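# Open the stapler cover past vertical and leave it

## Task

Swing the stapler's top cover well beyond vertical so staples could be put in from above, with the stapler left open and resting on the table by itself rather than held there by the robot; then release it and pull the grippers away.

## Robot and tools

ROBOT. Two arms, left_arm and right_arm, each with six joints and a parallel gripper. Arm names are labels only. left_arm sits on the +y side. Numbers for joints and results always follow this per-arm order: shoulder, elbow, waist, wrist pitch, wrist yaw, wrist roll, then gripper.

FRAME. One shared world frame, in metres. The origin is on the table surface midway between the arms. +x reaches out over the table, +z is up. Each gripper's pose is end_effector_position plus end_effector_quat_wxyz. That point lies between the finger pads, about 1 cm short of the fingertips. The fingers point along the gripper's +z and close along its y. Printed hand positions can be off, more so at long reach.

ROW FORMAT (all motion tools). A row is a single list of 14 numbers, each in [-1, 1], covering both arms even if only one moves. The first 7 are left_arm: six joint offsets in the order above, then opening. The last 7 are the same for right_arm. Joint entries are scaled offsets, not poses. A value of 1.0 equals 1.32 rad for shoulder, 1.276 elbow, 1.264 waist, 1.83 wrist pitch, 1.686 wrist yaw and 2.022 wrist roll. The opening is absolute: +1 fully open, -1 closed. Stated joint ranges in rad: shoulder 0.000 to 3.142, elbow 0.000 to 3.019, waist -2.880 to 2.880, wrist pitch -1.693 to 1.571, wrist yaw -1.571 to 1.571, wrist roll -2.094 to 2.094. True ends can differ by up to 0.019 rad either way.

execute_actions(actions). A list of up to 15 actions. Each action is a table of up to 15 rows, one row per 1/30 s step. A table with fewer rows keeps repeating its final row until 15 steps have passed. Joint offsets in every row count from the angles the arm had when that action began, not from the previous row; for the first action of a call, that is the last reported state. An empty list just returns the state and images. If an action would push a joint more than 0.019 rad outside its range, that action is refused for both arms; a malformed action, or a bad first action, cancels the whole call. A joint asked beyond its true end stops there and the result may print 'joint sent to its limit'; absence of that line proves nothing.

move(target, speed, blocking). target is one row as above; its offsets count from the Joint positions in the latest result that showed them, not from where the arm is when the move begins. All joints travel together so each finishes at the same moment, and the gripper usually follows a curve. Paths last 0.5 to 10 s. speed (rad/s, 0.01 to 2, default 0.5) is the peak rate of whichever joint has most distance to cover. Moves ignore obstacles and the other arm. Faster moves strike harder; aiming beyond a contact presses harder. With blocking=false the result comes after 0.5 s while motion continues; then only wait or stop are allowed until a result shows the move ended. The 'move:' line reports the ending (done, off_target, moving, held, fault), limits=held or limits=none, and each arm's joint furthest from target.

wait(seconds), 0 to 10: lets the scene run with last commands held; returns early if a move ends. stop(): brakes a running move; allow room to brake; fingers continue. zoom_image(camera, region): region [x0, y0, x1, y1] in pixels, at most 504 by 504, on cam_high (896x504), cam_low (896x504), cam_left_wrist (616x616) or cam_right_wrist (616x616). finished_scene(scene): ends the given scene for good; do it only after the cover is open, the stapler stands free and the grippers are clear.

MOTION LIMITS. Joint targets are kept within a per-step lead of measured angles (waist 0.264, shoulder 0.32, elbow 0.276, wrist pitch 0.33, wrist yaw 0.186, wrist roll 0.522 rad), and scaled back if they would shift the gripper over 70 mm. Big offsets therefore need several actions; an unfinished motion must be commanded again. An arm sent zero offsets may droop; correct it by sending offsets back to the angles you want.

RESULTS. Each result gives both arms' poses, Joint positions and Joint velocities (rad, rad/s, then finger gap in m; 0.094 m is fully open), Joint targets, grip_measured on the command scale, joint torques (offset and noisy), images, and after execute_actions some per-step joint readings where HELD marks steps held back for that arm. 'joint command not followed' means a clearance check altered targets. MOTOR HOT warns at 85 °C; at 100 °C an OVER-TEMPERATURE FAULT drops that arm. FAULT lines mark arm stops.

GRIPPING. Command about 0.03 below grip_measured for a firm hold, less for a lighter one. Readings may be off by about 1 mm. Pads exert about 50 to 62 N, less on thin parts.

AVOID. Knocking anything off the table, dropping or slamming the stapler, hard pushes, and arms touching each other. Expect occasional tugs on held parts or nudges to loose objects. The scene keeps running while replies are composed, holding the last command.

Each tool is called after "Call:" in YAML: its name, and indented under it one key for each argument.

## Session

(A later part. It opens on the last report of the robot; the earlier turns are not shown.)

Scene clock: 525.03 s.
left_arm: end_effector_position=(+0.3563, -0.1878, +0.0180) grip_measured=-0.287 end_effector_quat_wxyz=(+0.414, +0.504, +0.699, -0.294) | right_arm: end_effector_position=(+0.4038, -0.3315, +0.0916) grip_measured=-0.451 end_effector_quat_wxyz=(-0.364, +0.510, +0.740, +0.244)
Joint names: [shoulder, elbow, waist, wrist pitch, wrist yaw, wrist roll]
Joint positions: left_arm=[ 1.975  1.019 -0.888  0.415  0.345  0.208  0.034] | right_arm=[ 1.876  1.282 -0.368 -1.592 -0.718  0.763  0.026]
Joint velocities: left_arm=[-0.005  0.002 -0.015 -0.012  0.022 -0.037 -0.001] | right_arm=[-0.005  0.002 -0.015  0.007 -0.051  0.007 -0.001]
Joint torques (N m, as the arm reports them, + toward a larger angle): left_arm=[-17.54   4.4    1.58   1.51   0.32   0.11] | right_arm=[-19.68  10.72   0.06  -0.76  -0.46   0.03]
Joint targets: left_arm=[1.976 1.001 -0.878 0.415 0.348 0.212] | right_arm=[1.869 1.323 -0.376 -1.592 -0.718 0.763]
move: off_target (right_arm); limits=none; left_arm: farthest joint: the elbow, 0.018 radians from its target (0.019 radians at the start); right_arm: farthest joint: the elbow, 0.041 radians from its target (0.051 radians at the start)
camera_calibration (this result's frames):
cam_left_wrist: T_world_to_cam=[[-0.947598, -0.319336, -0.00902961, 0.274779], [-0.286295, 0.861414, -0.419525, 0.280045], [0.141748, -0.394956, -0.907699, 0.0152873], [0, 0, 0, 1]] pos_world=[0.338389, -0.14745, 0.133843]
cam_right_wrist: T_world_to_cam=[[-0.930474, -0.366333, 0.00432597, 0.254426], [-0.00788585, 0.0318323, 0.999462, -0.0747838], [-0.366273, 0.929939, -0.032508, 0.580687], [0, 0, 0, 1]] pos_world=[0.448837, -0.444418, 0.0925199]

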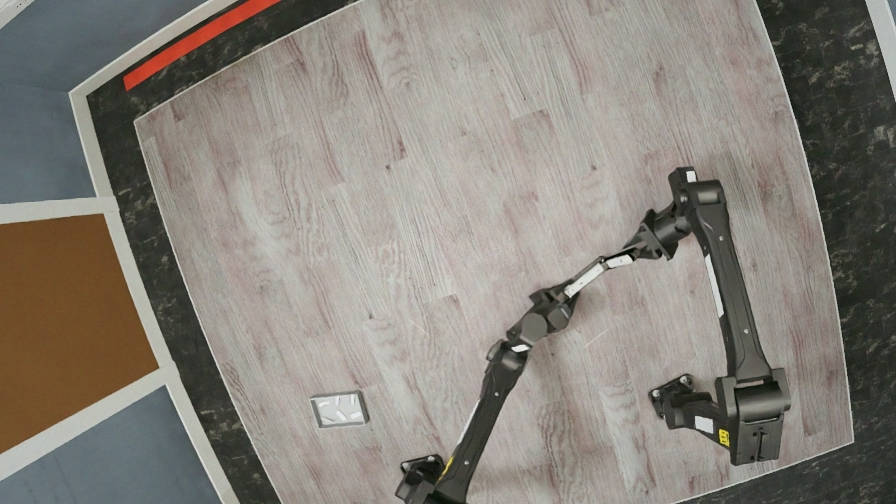

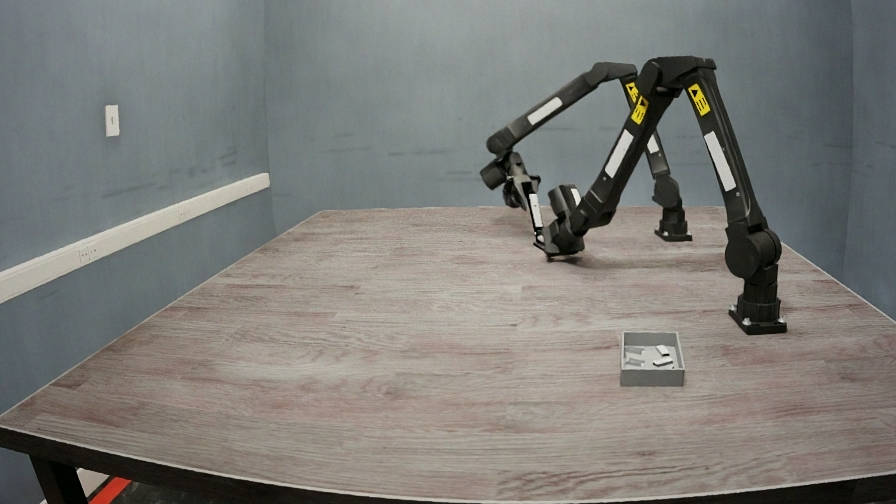

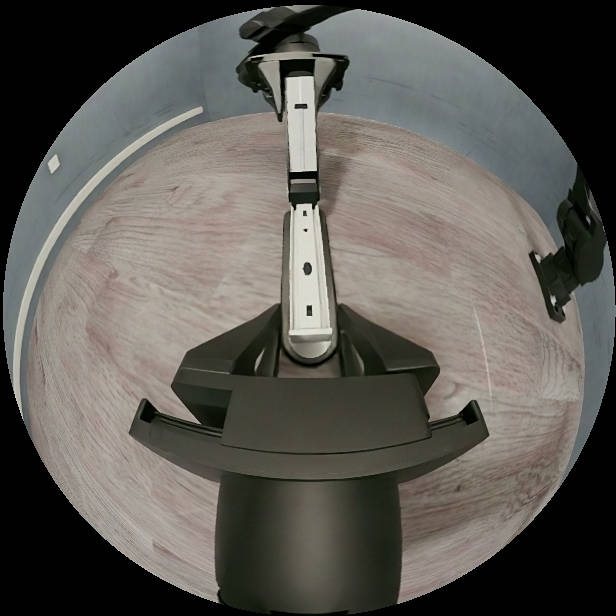

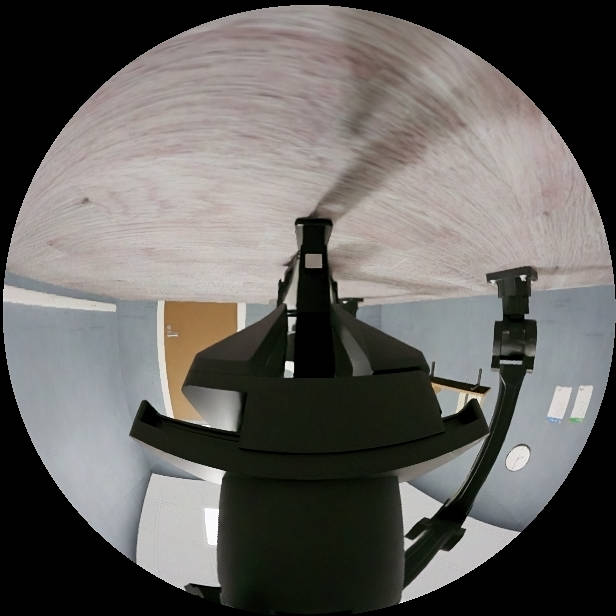

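Call:
move:
  target: [0.002, -0.015, 0.004, 0.0, 0.002, 0.002, -0.32, -0.005, 0.032, -0.006, 0.0, 0.0, 0.0, 0.3]
  speed: 0.1

Call:
move:
  target: [0.002, -0.015, 0.004, 0.0, 0.002, 0.002, -0.32, -0.13, 0.032, -0.006, 0.0, 0.0, 0.0, 0.3]
  speed: 0.15

Scene clock: 535.97 s.
left_arm: end_effector_position=(+0.3563, -0.1878, +0.0180) grip_measured=-0.287 end_effector_quat_wxyz=(+0.414, +0.504, +0.699, -0.294) | right_arm: end_effector_position=(+0.4038, -0.3315, +0.0916) grip_measured=+0.299 end_effector_quat_wxyz=(-0.364, +0.510, +0.740, +0.244)
Joint names: [shoulder, elbow, waist, wrist pitch, wrist yaw, wrist roll]
Joint positions: left_arm=[ 1.975  1.019 -0.888  0.415  0.345  0.208  0.034] | right_arm=[ 1.876  1.282 -0.368 -1.592 -0.718  0.763  0.061]
Joint velocities: left_arm=[-0.015 -0.022 -0.015 -0.012  0.037 -0.007 -0.   ] | right_arm=[-0.005 -0.022 -0.015 -0.002  0.051  0.037 -0.   ]
Joint torques (N m, as the arm reports them, + toward a larger angle): left_arm=[-17.32   4.27   1.     1.55   0.33   0.1 ] | right_arm=[-19.47  10.67  -0.1   -0.77  -0.44   0.04]
Joint targets: left_arm=[1.978 1.000 -0.883 0.415 0.348 0.212] | right_arm=[1.869 1.323 -0.376 -1.592 -0.718 0.763]
move: off_target (right_arm); limits=none; left_arm: farthest joint: the elbow, 0.019 radians from its target (0.019 radians at the start); right_arm: farthest joint: the elbow, 0.041 radians from its target (0.041 radians at the start)
camera_calibration (this result's frames):
cam_left_wrist: T_world_to_cam=[[-0.947598, -0.319336, -0.00902961, 0.274779], [-0.286295, 0.861414, -0.419525, 0.280045], [0.141748, -0.394956, -0.907699, 0.0152873], [0, 0, 0, 1]] pos_world=[0.338389, -0.14745, 0.133843]
cam_right_wrist: T_world_to_cam=[[-0.930474, -0.366333, 0.00432597, 0.254426], [-0.00788585, 0.0318323, 0.999462, -0.0747838], [-0.366273, 0.929939, -0.032508, 0.580687], [0, 0, 0, 1]] pos_world=[0.448837, -0.444418, 0.0925199]

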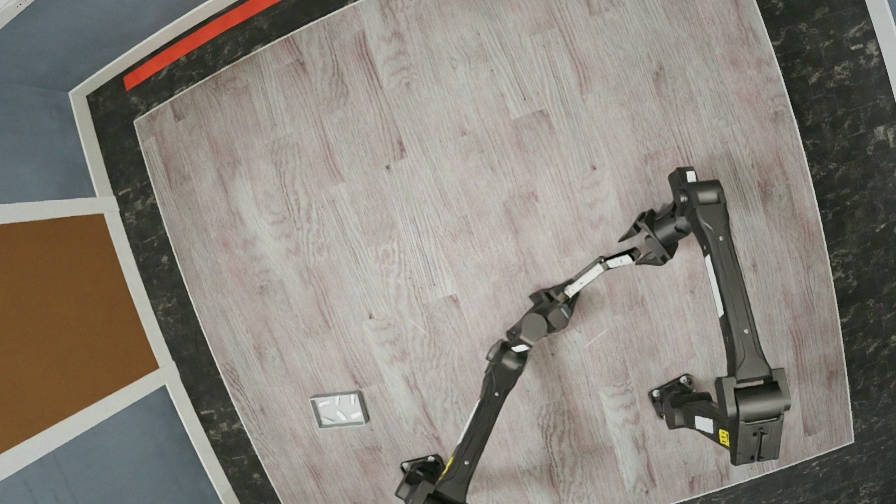

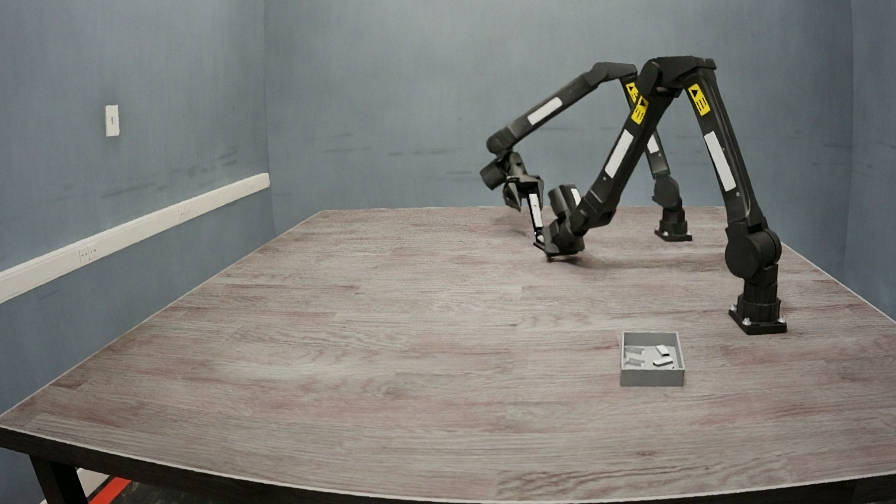

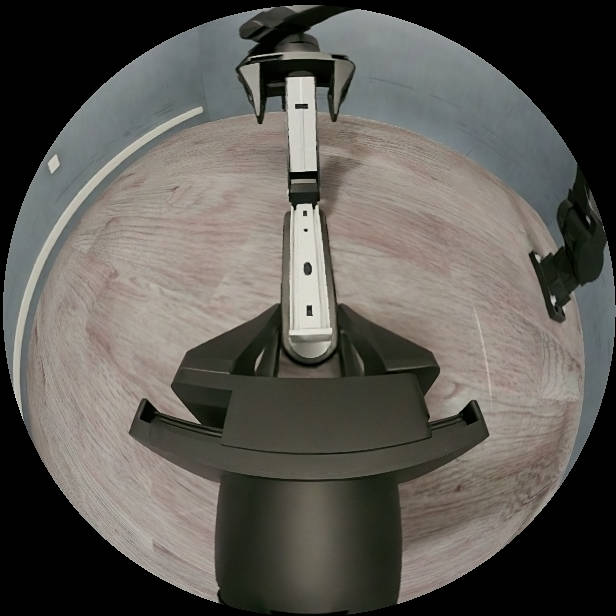

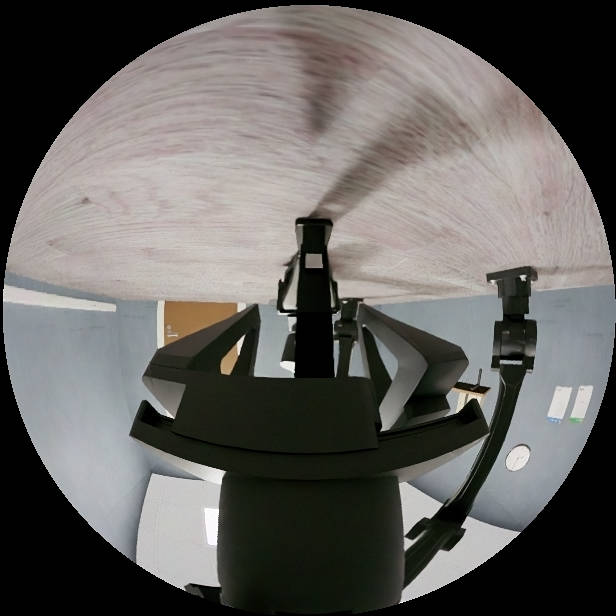

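Scene clock: 537.50 s.
left_arm: end_effector_position=(+0.3563, -0.1878, +0.0180) grip_measured=-0.287 end_effector_quat_wxyz=(+0.414, +0.504, +0.699, -0.294) | right_arm: end_effector_position=(+0.4051, -0.3318, +0.1525) grip_measured=+0.299 end_effector_quat_wxyz=(-0.297, +0.495, +0.770, +0.271)
Joint names: [shoulder, elbow, waist, wrist pitch, wrist yaw, wrist roll]
Joint positions: left_arm=[ 1.975  1.019 -0.888  0.415  0.345  0.208  0.034] | right_arm=[ 1.715  1.282 -0.368 -1.592 -0.718  0.763  0.061]
Joint velocities: left_arm=[-0.005 -0.002 -0.005  0.002 -0.051 -0.066 -0.001] | right_arm=[ 0.005 -0.017  0.005  0.002  0.007  0.007 -0.001]
Joint torques (N m, as the arm reports them, + toward a larger angle): left_arm=[-17.3    4.27   1.07   1.46   0.33   0.09] | right_arm=[-18.54  11.72  -0.03  -0.53  -0.48   0.02]
Joint targets: left_arm=[1.978 1.000 -0.883 0.415 0.348 0.212] | right_arm=[1.705 1.323 -0.376 -1.592 -0.718 0.763]
move: off_target (right_arm); limits=none; left_arm: farthest joint: the elbow, 0.019 radians from its target (0.019 radians at the start); right_arm: farthest joint: the elbow, 0.041 radians from its target (0.041 radians at the start)
camera_calibration (this result's frames):
cam_left_wrist: T_world_to_cam=[[-0.947598, -0.319336, -0.00902961, 0.274779], [-0.286295, 0.861414, -0.419525, 0.280045], [0.141748, -0.394956, -0.907699, 0.0152873], [0, 0, 0, 1]] pos_world=[0.338389, -0.14745, 0.133843]
cam_right_wrist: T_world_to_cam=[[-0.920623, -0.368393, -0.129381, 0.271022], [-0.164148, 0.0645118, 0.984324, -0.0591694], [-0.354271, 0.927429, -0.119862, 0.591044], [0, 0, 0, 1]] pos_world=[0.449186, -0.444491, 0.164151]

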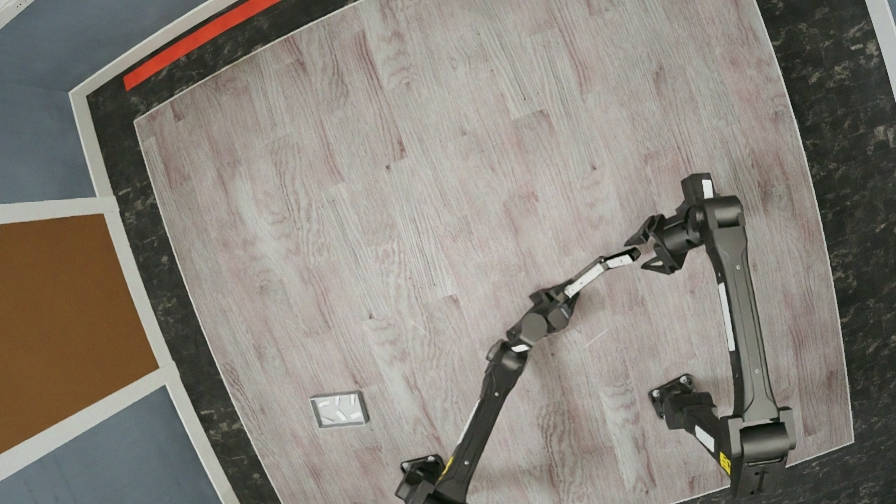

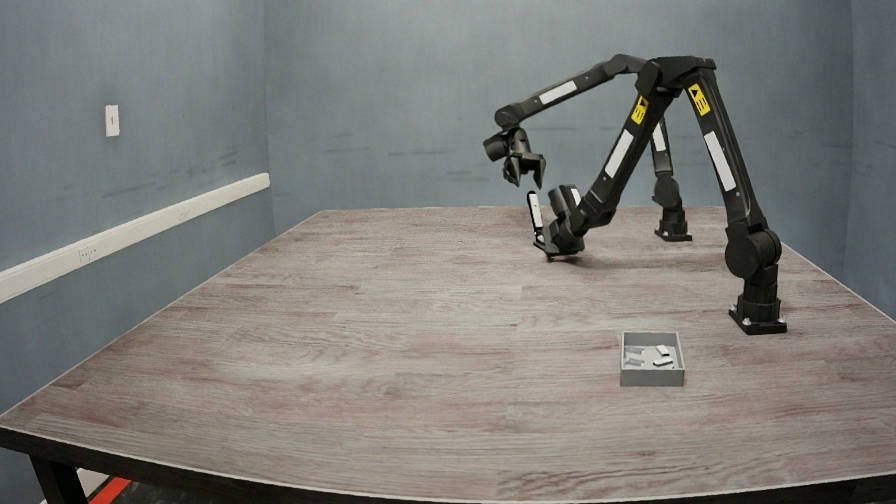

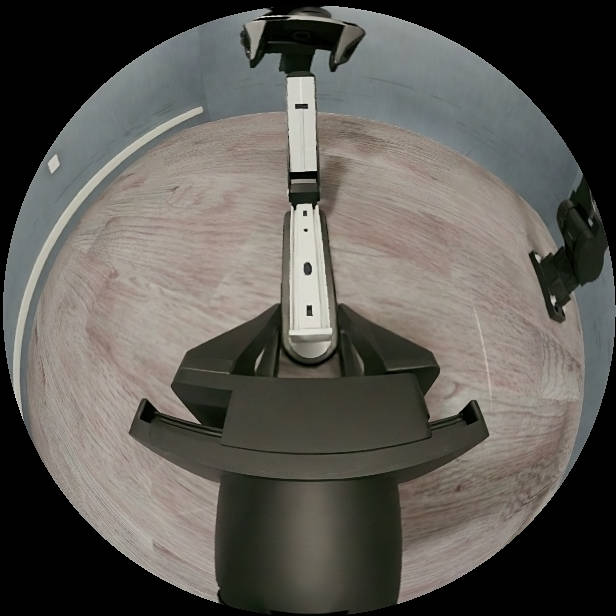

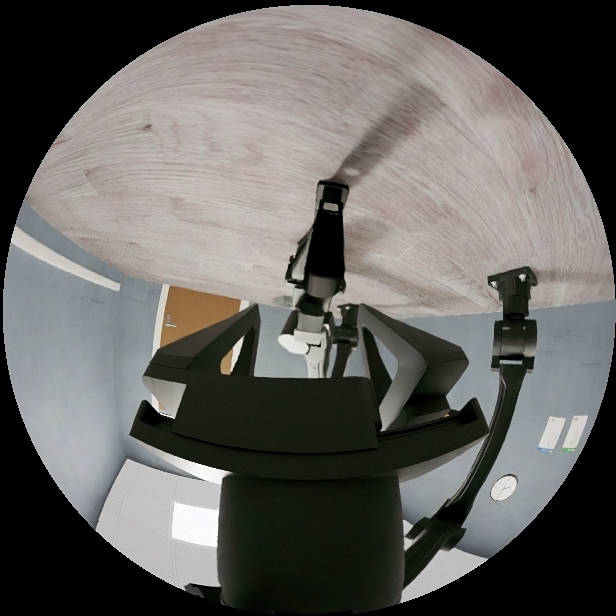

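Call:
move:
  target: [0.002, 0.0, 0.0, 0.0, 0.0, 0.0, 0.05, -0.15, 0.032, -0.20, 0.0, 0.0, 0.0, 0.3]
  speed: 0.3

Scene clock: 540.20 s.
left_arm: end_effector_position=(+0.3562, -0.1878, +0.0181) grip_measured=+0.048 end_effector_quat_wxyz=(+0.414, +0.504, +0.699, -0.294) | right_arm: end_effector_position=(+0.3890, -0.4321, +0.2239) grip_measured=+0.299 end_effector_quat_wxyz=(-0.174, +0.571, +0.733, +0.326)
Joint names: [shoulder, elbow, waist, wrist pitch, wrist yaw, wrist roll]
Joint positions: left_arm=[ 1.975  1.019 -0.888  0.415  0.345  0.208  0.049] | right_arm=[ 1.524  1.282 -0.622 -1.592 -0.718  0.763  0.061]
Joint velocities: left_arm=[ 0.005 -0.007 -0.005  0.007  0.037  0.037  0.   ] | right_arm=[ 0.015  0.007 -0.005 -0.022 -0.066  0.007 -0.   ]
Joint torques (N m, as the arm reports them, + toward a larger angle): left_arm=[-17.31   5.68   0.42   1.5    0.14   0.07] | right_arm=[-15.86  12.88   0.92  -0.18  -0.51   0.  ]
Joint targets: left_arm=[1.978 1.019 -0.888 0.415 0.345 0.208] | right_arm=[1.517 1.323 -0.621 -1.592 -0.718 0.763]
move: off_target (right_arm); limits=none; left_arm: farthest joint: the shoulder, 0.002 radians from its target (0.002 radians at the start); right_arm: farthest joint: the elbow, 0.041 radians from its target (0.041 radians at the start)
camera_calibration (this result's frames):
cam_left_wrist: T_world_to_cam=[[-0.94781, -0.318719, -0.00866738, 0.274835], [-0.285855, 0.861491, -0.419666, 0.279927], [0.141222, -0.395286, -0.907637, 0.0154277], [0, 0, 0, 1]] pos_world=[0.338332, -0.147461, 0.133861]
cam_right_wrist: T_world_to_cam=[[-0.948214, -0.143086, -0.283577, 0.371092], [-0.307105, 0.185063, 0.933509, -0.00661074], [-0.0810926, 0.972254, -0.219422, 0.622299], [0, 0, 0, 1]] pos_world=[0.400309, -0.550711, 0.24795]

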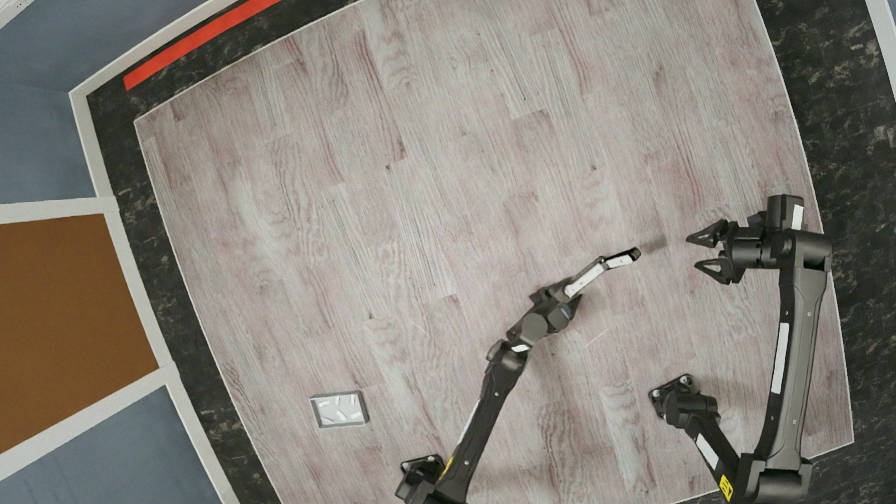

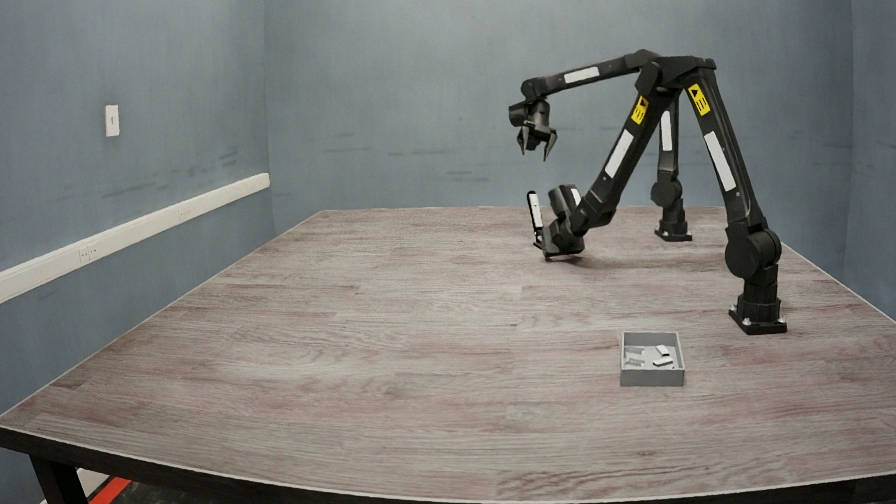

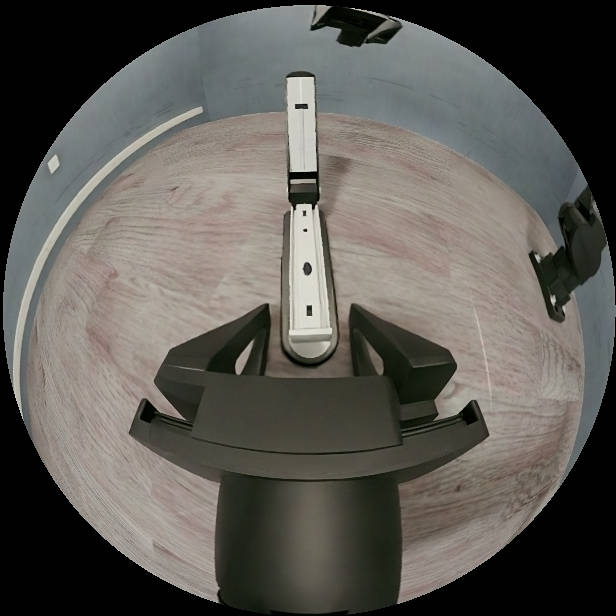

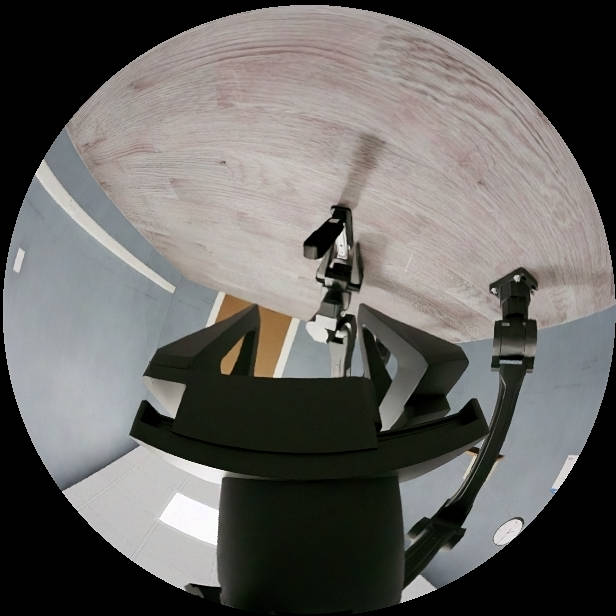

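Call:
move:
  target: [-0.22, 0.036, 0.0, 0.008, 0.0, 0.0, 0.05, -0.005, 0.032, 0.0, 0.0, 0.0, 0.0, 0.3]
  speed: 0.25

Scene clock: 543.87 s.
left_arm: end_effector_position=(+0.3603, -0.1925, +0.1990) grip_measured=+0.048 end_effector_quat_wxyz=(+0.528, +0.483, +0.623, -0.317) | right_arm: end_effector_position=(+0.3890, -0.4321, +0.2239) grip_measured=+0.299 end_effector_quat_wxyz=(-0.174, +0.571, +0.733, +0.326)
Joint names: [shoulder, elbow, waist, wrist pitch, wrist yaw, wrist roll]
Joint positions: left_arm=[ 1.693  1.019 -0.888  0.415  0.345  0.208  0.049] | right_arm=[ 1.524  1.282 -0.622 -1.592 -0.718  0.763  0.061]
Joint velocities: left_arm=[-0.005 -0.002 -0.005 -0.012 -0.007 -0.007 -0.   ] | right_arm=[ 0.005  0.002 -0.005 -0.002  0.037  0.022  0.   ]
Joint torques (N m, as the arm reports them, + toward a larger angle): left_arm=[-16.67  10.75   0.46   2.02   0.08   0.06] | right_arm=[-15.68  12.7    0.64  -0.18  -0.51   0.  ]
Joint targets: left_arm=[1.685 1.065 -0.888 0.429 0.345 0.208] | right_arm=[1.518 1.323 -0.622 -1.592 -0.718 0.763]
move: off_target (left_arm, right_arm); limits=none; left_arm: farthest joint: the elbow, 0.046 radians from its target (0.046 radians at the start); right_arm: farthest joint: the elbow, 0.041 radians from its target (0.041 radians at the start)
camera_calibration (this result's frames):
cam_left_wrist: T_world_to_cam=[[-0.935942, -0.332092, -0.117163, 0.293589], [-0.186349, 0.749362, -0.635398, 0.346568], [0.298809, -0.572862, -0.763245, 0.0575118], [0, 0, 0, 1]] pos_world=[0.32218, -0.12926, 0.298502]
cam_right_wrist: T_world_to_cam=[[-0.948214, -0.143086, -0.283577, 0.371092], [-0.307105, 0.185063, 0.933509, -0.00661074], [-0.0810926, 0.972254, -0.219422, 0.622299], [0, 0, 0, 1]] pos_world=[0.400309, -0.550711, 0.24795]

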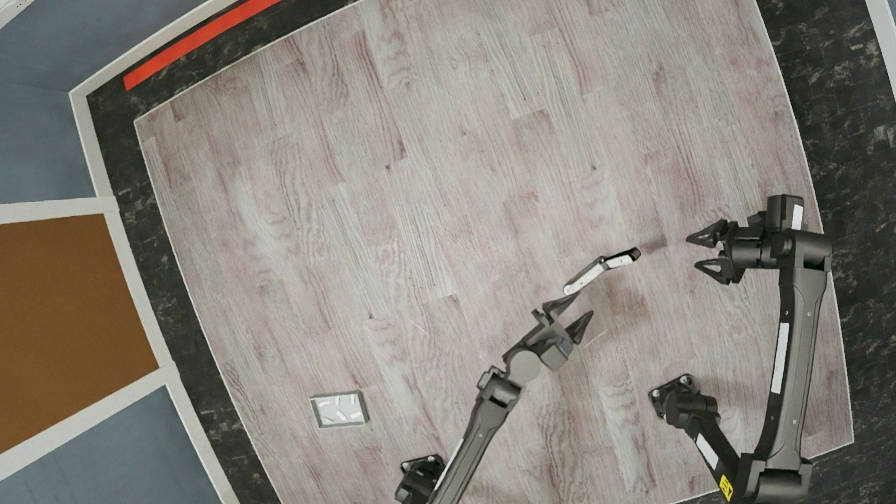

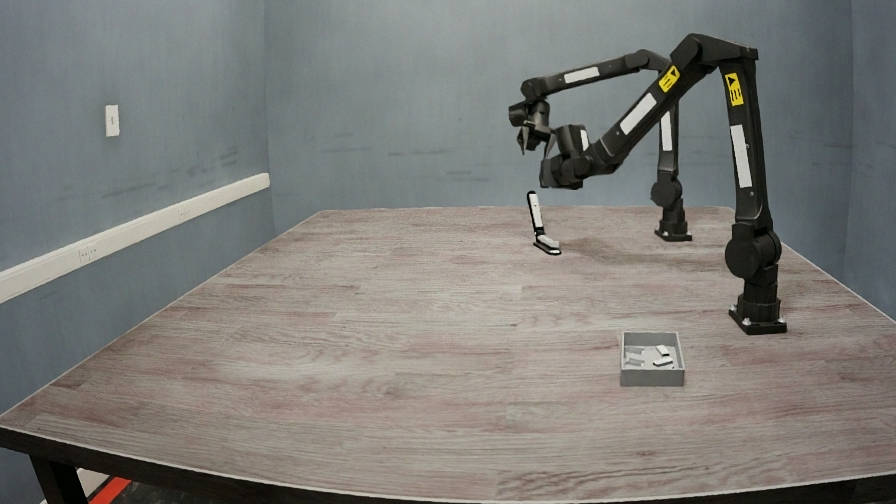

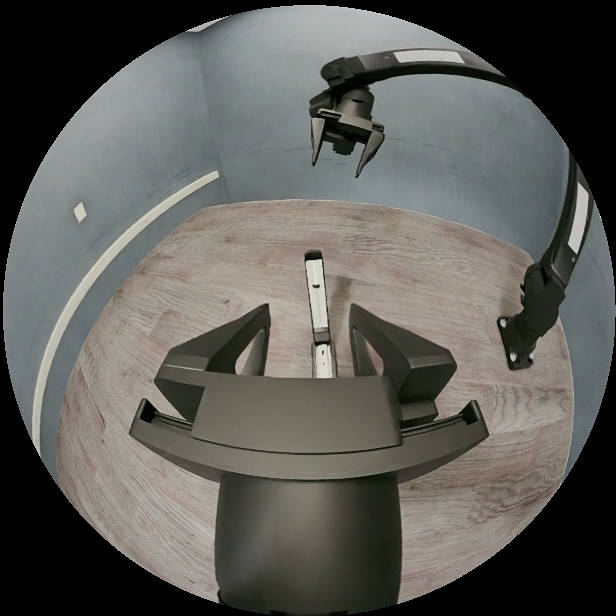

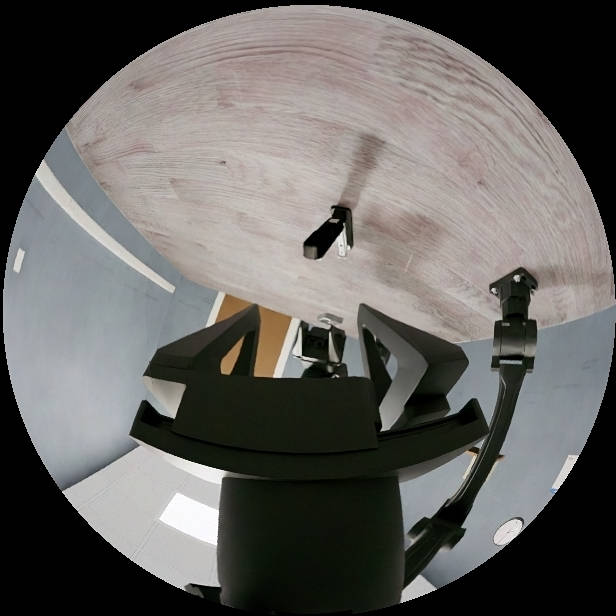

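Call:
move:
  target: [-0.10, 0.036, 0.30, 0.008, 0.0, 0.0, 0.05, -0.005, 0.032, 0.0, 0.0, 0.0, 0.0, 0.3]
  speed: 0.4

Call:
finished_scene:
  scene: 1

Scene clock: 546.93 s.
left_arm: end_effector_position=(+0.5206, +0.0003, +0.2735) grip_measured=+0.048 end_effector_quat_wxyz=(+0.624, +0.350, +0.666, -0.210) | right_arm: end_effector_position=(+0.3890, -0.4321, +0.2239) grip_measured=+0.299 end_effector_quat_wxyz=(-0.174, +0.571, +0.733, +0.326)
Joint names: [shoulder, elbow, waist, wrist pitch, wrist yaw, wrist roll]
Joint positions: left_arm=[ 1.575  1.019 -0.503  0.415  0.345  0.208  0.049] | right_arm=[ 1.524  1.282 -0.622 -1.592 -0.718  0.763  0.061]
Joint velocities: left_arm=[-0.005  0.002 -0.015  0.002 -0.022  0.037  0.   ] | right_arm=[-0.015 -0.007 -0.024  0.002  0.037  0.022 -0.001]
Joint torques (N m, as the arm reports them, + toward a larger angle): left_arm=[-16.23  11.14  -0.37   2.06   0.03   0.05] | right_arm=[-15.62  12.7    0.6   -0.18  -0.51   0.  ]
Joint targets: left_arm=[1.561 1.065 -0.509 0.429 0.345 0.208] | right_arm=[1.518 1.323 -0.622 -1.592 -0.718 0.763]
move: off_target (left_arm, right_arm); limits=none; left_arm: farthest joint: the elbow, 0.046 radians from its target (0.046 radians at the start); right_arm: farthest joint: the elbow, 0.041 radians from its target (0.041 radians at the start)
camera_calibration (this result's frames):
cam_left_wrist: T_world_to_cam=[[-0.728414, -0.666178, -0.160062, 0.420145], [-0.38289, 0.589544, -0.711219, 0.402407], [0.568162, -0.456776, -0.684505, 0.0151688], [0, 0, 0, 1]] pos_world=[0.451499, 0.0495834, 0.363832]
cam_right_wrist: T_world_to_cam=[[-0.948214, -0.143086, -0.283577, 0.371092], [-0.307105, 0.185063, 0.933509, -0.00661074], [-0.0810926, 0.972254, -0.219422, 0.622299], [0, 0, 0, 1]] pos_world=[0.400309, -0.550711, 0.24795]

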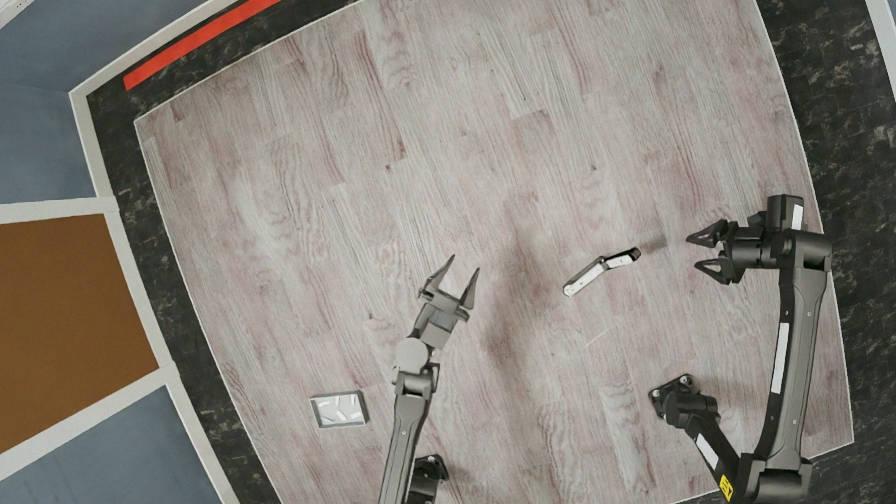

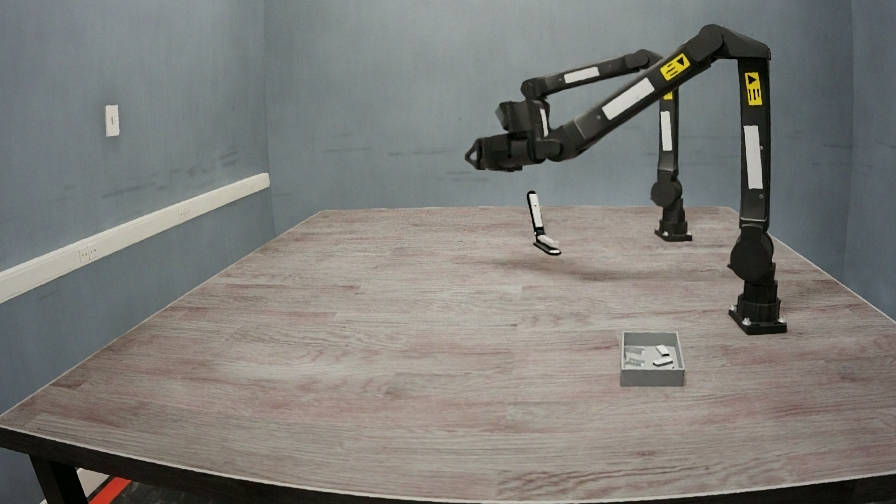

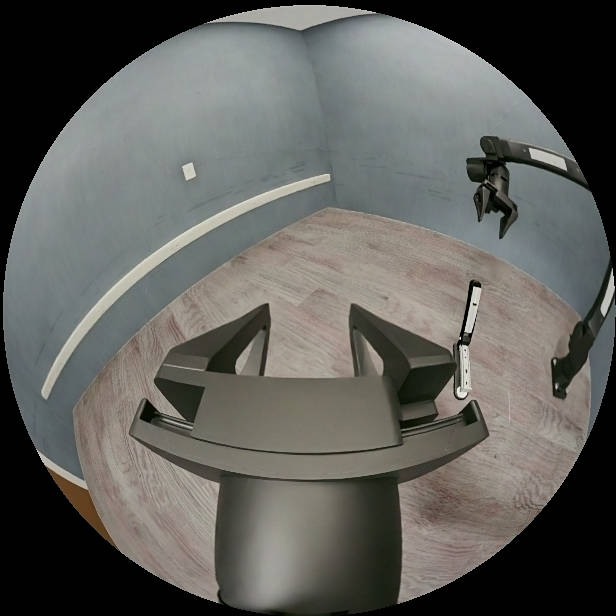

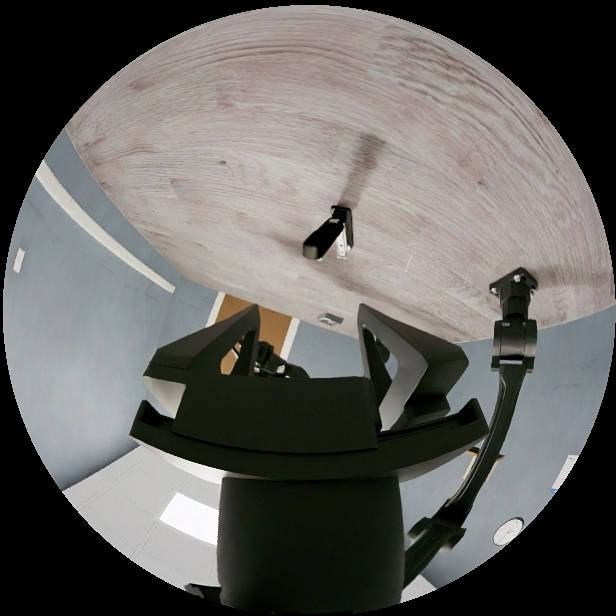

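The scene is finished: the task was done.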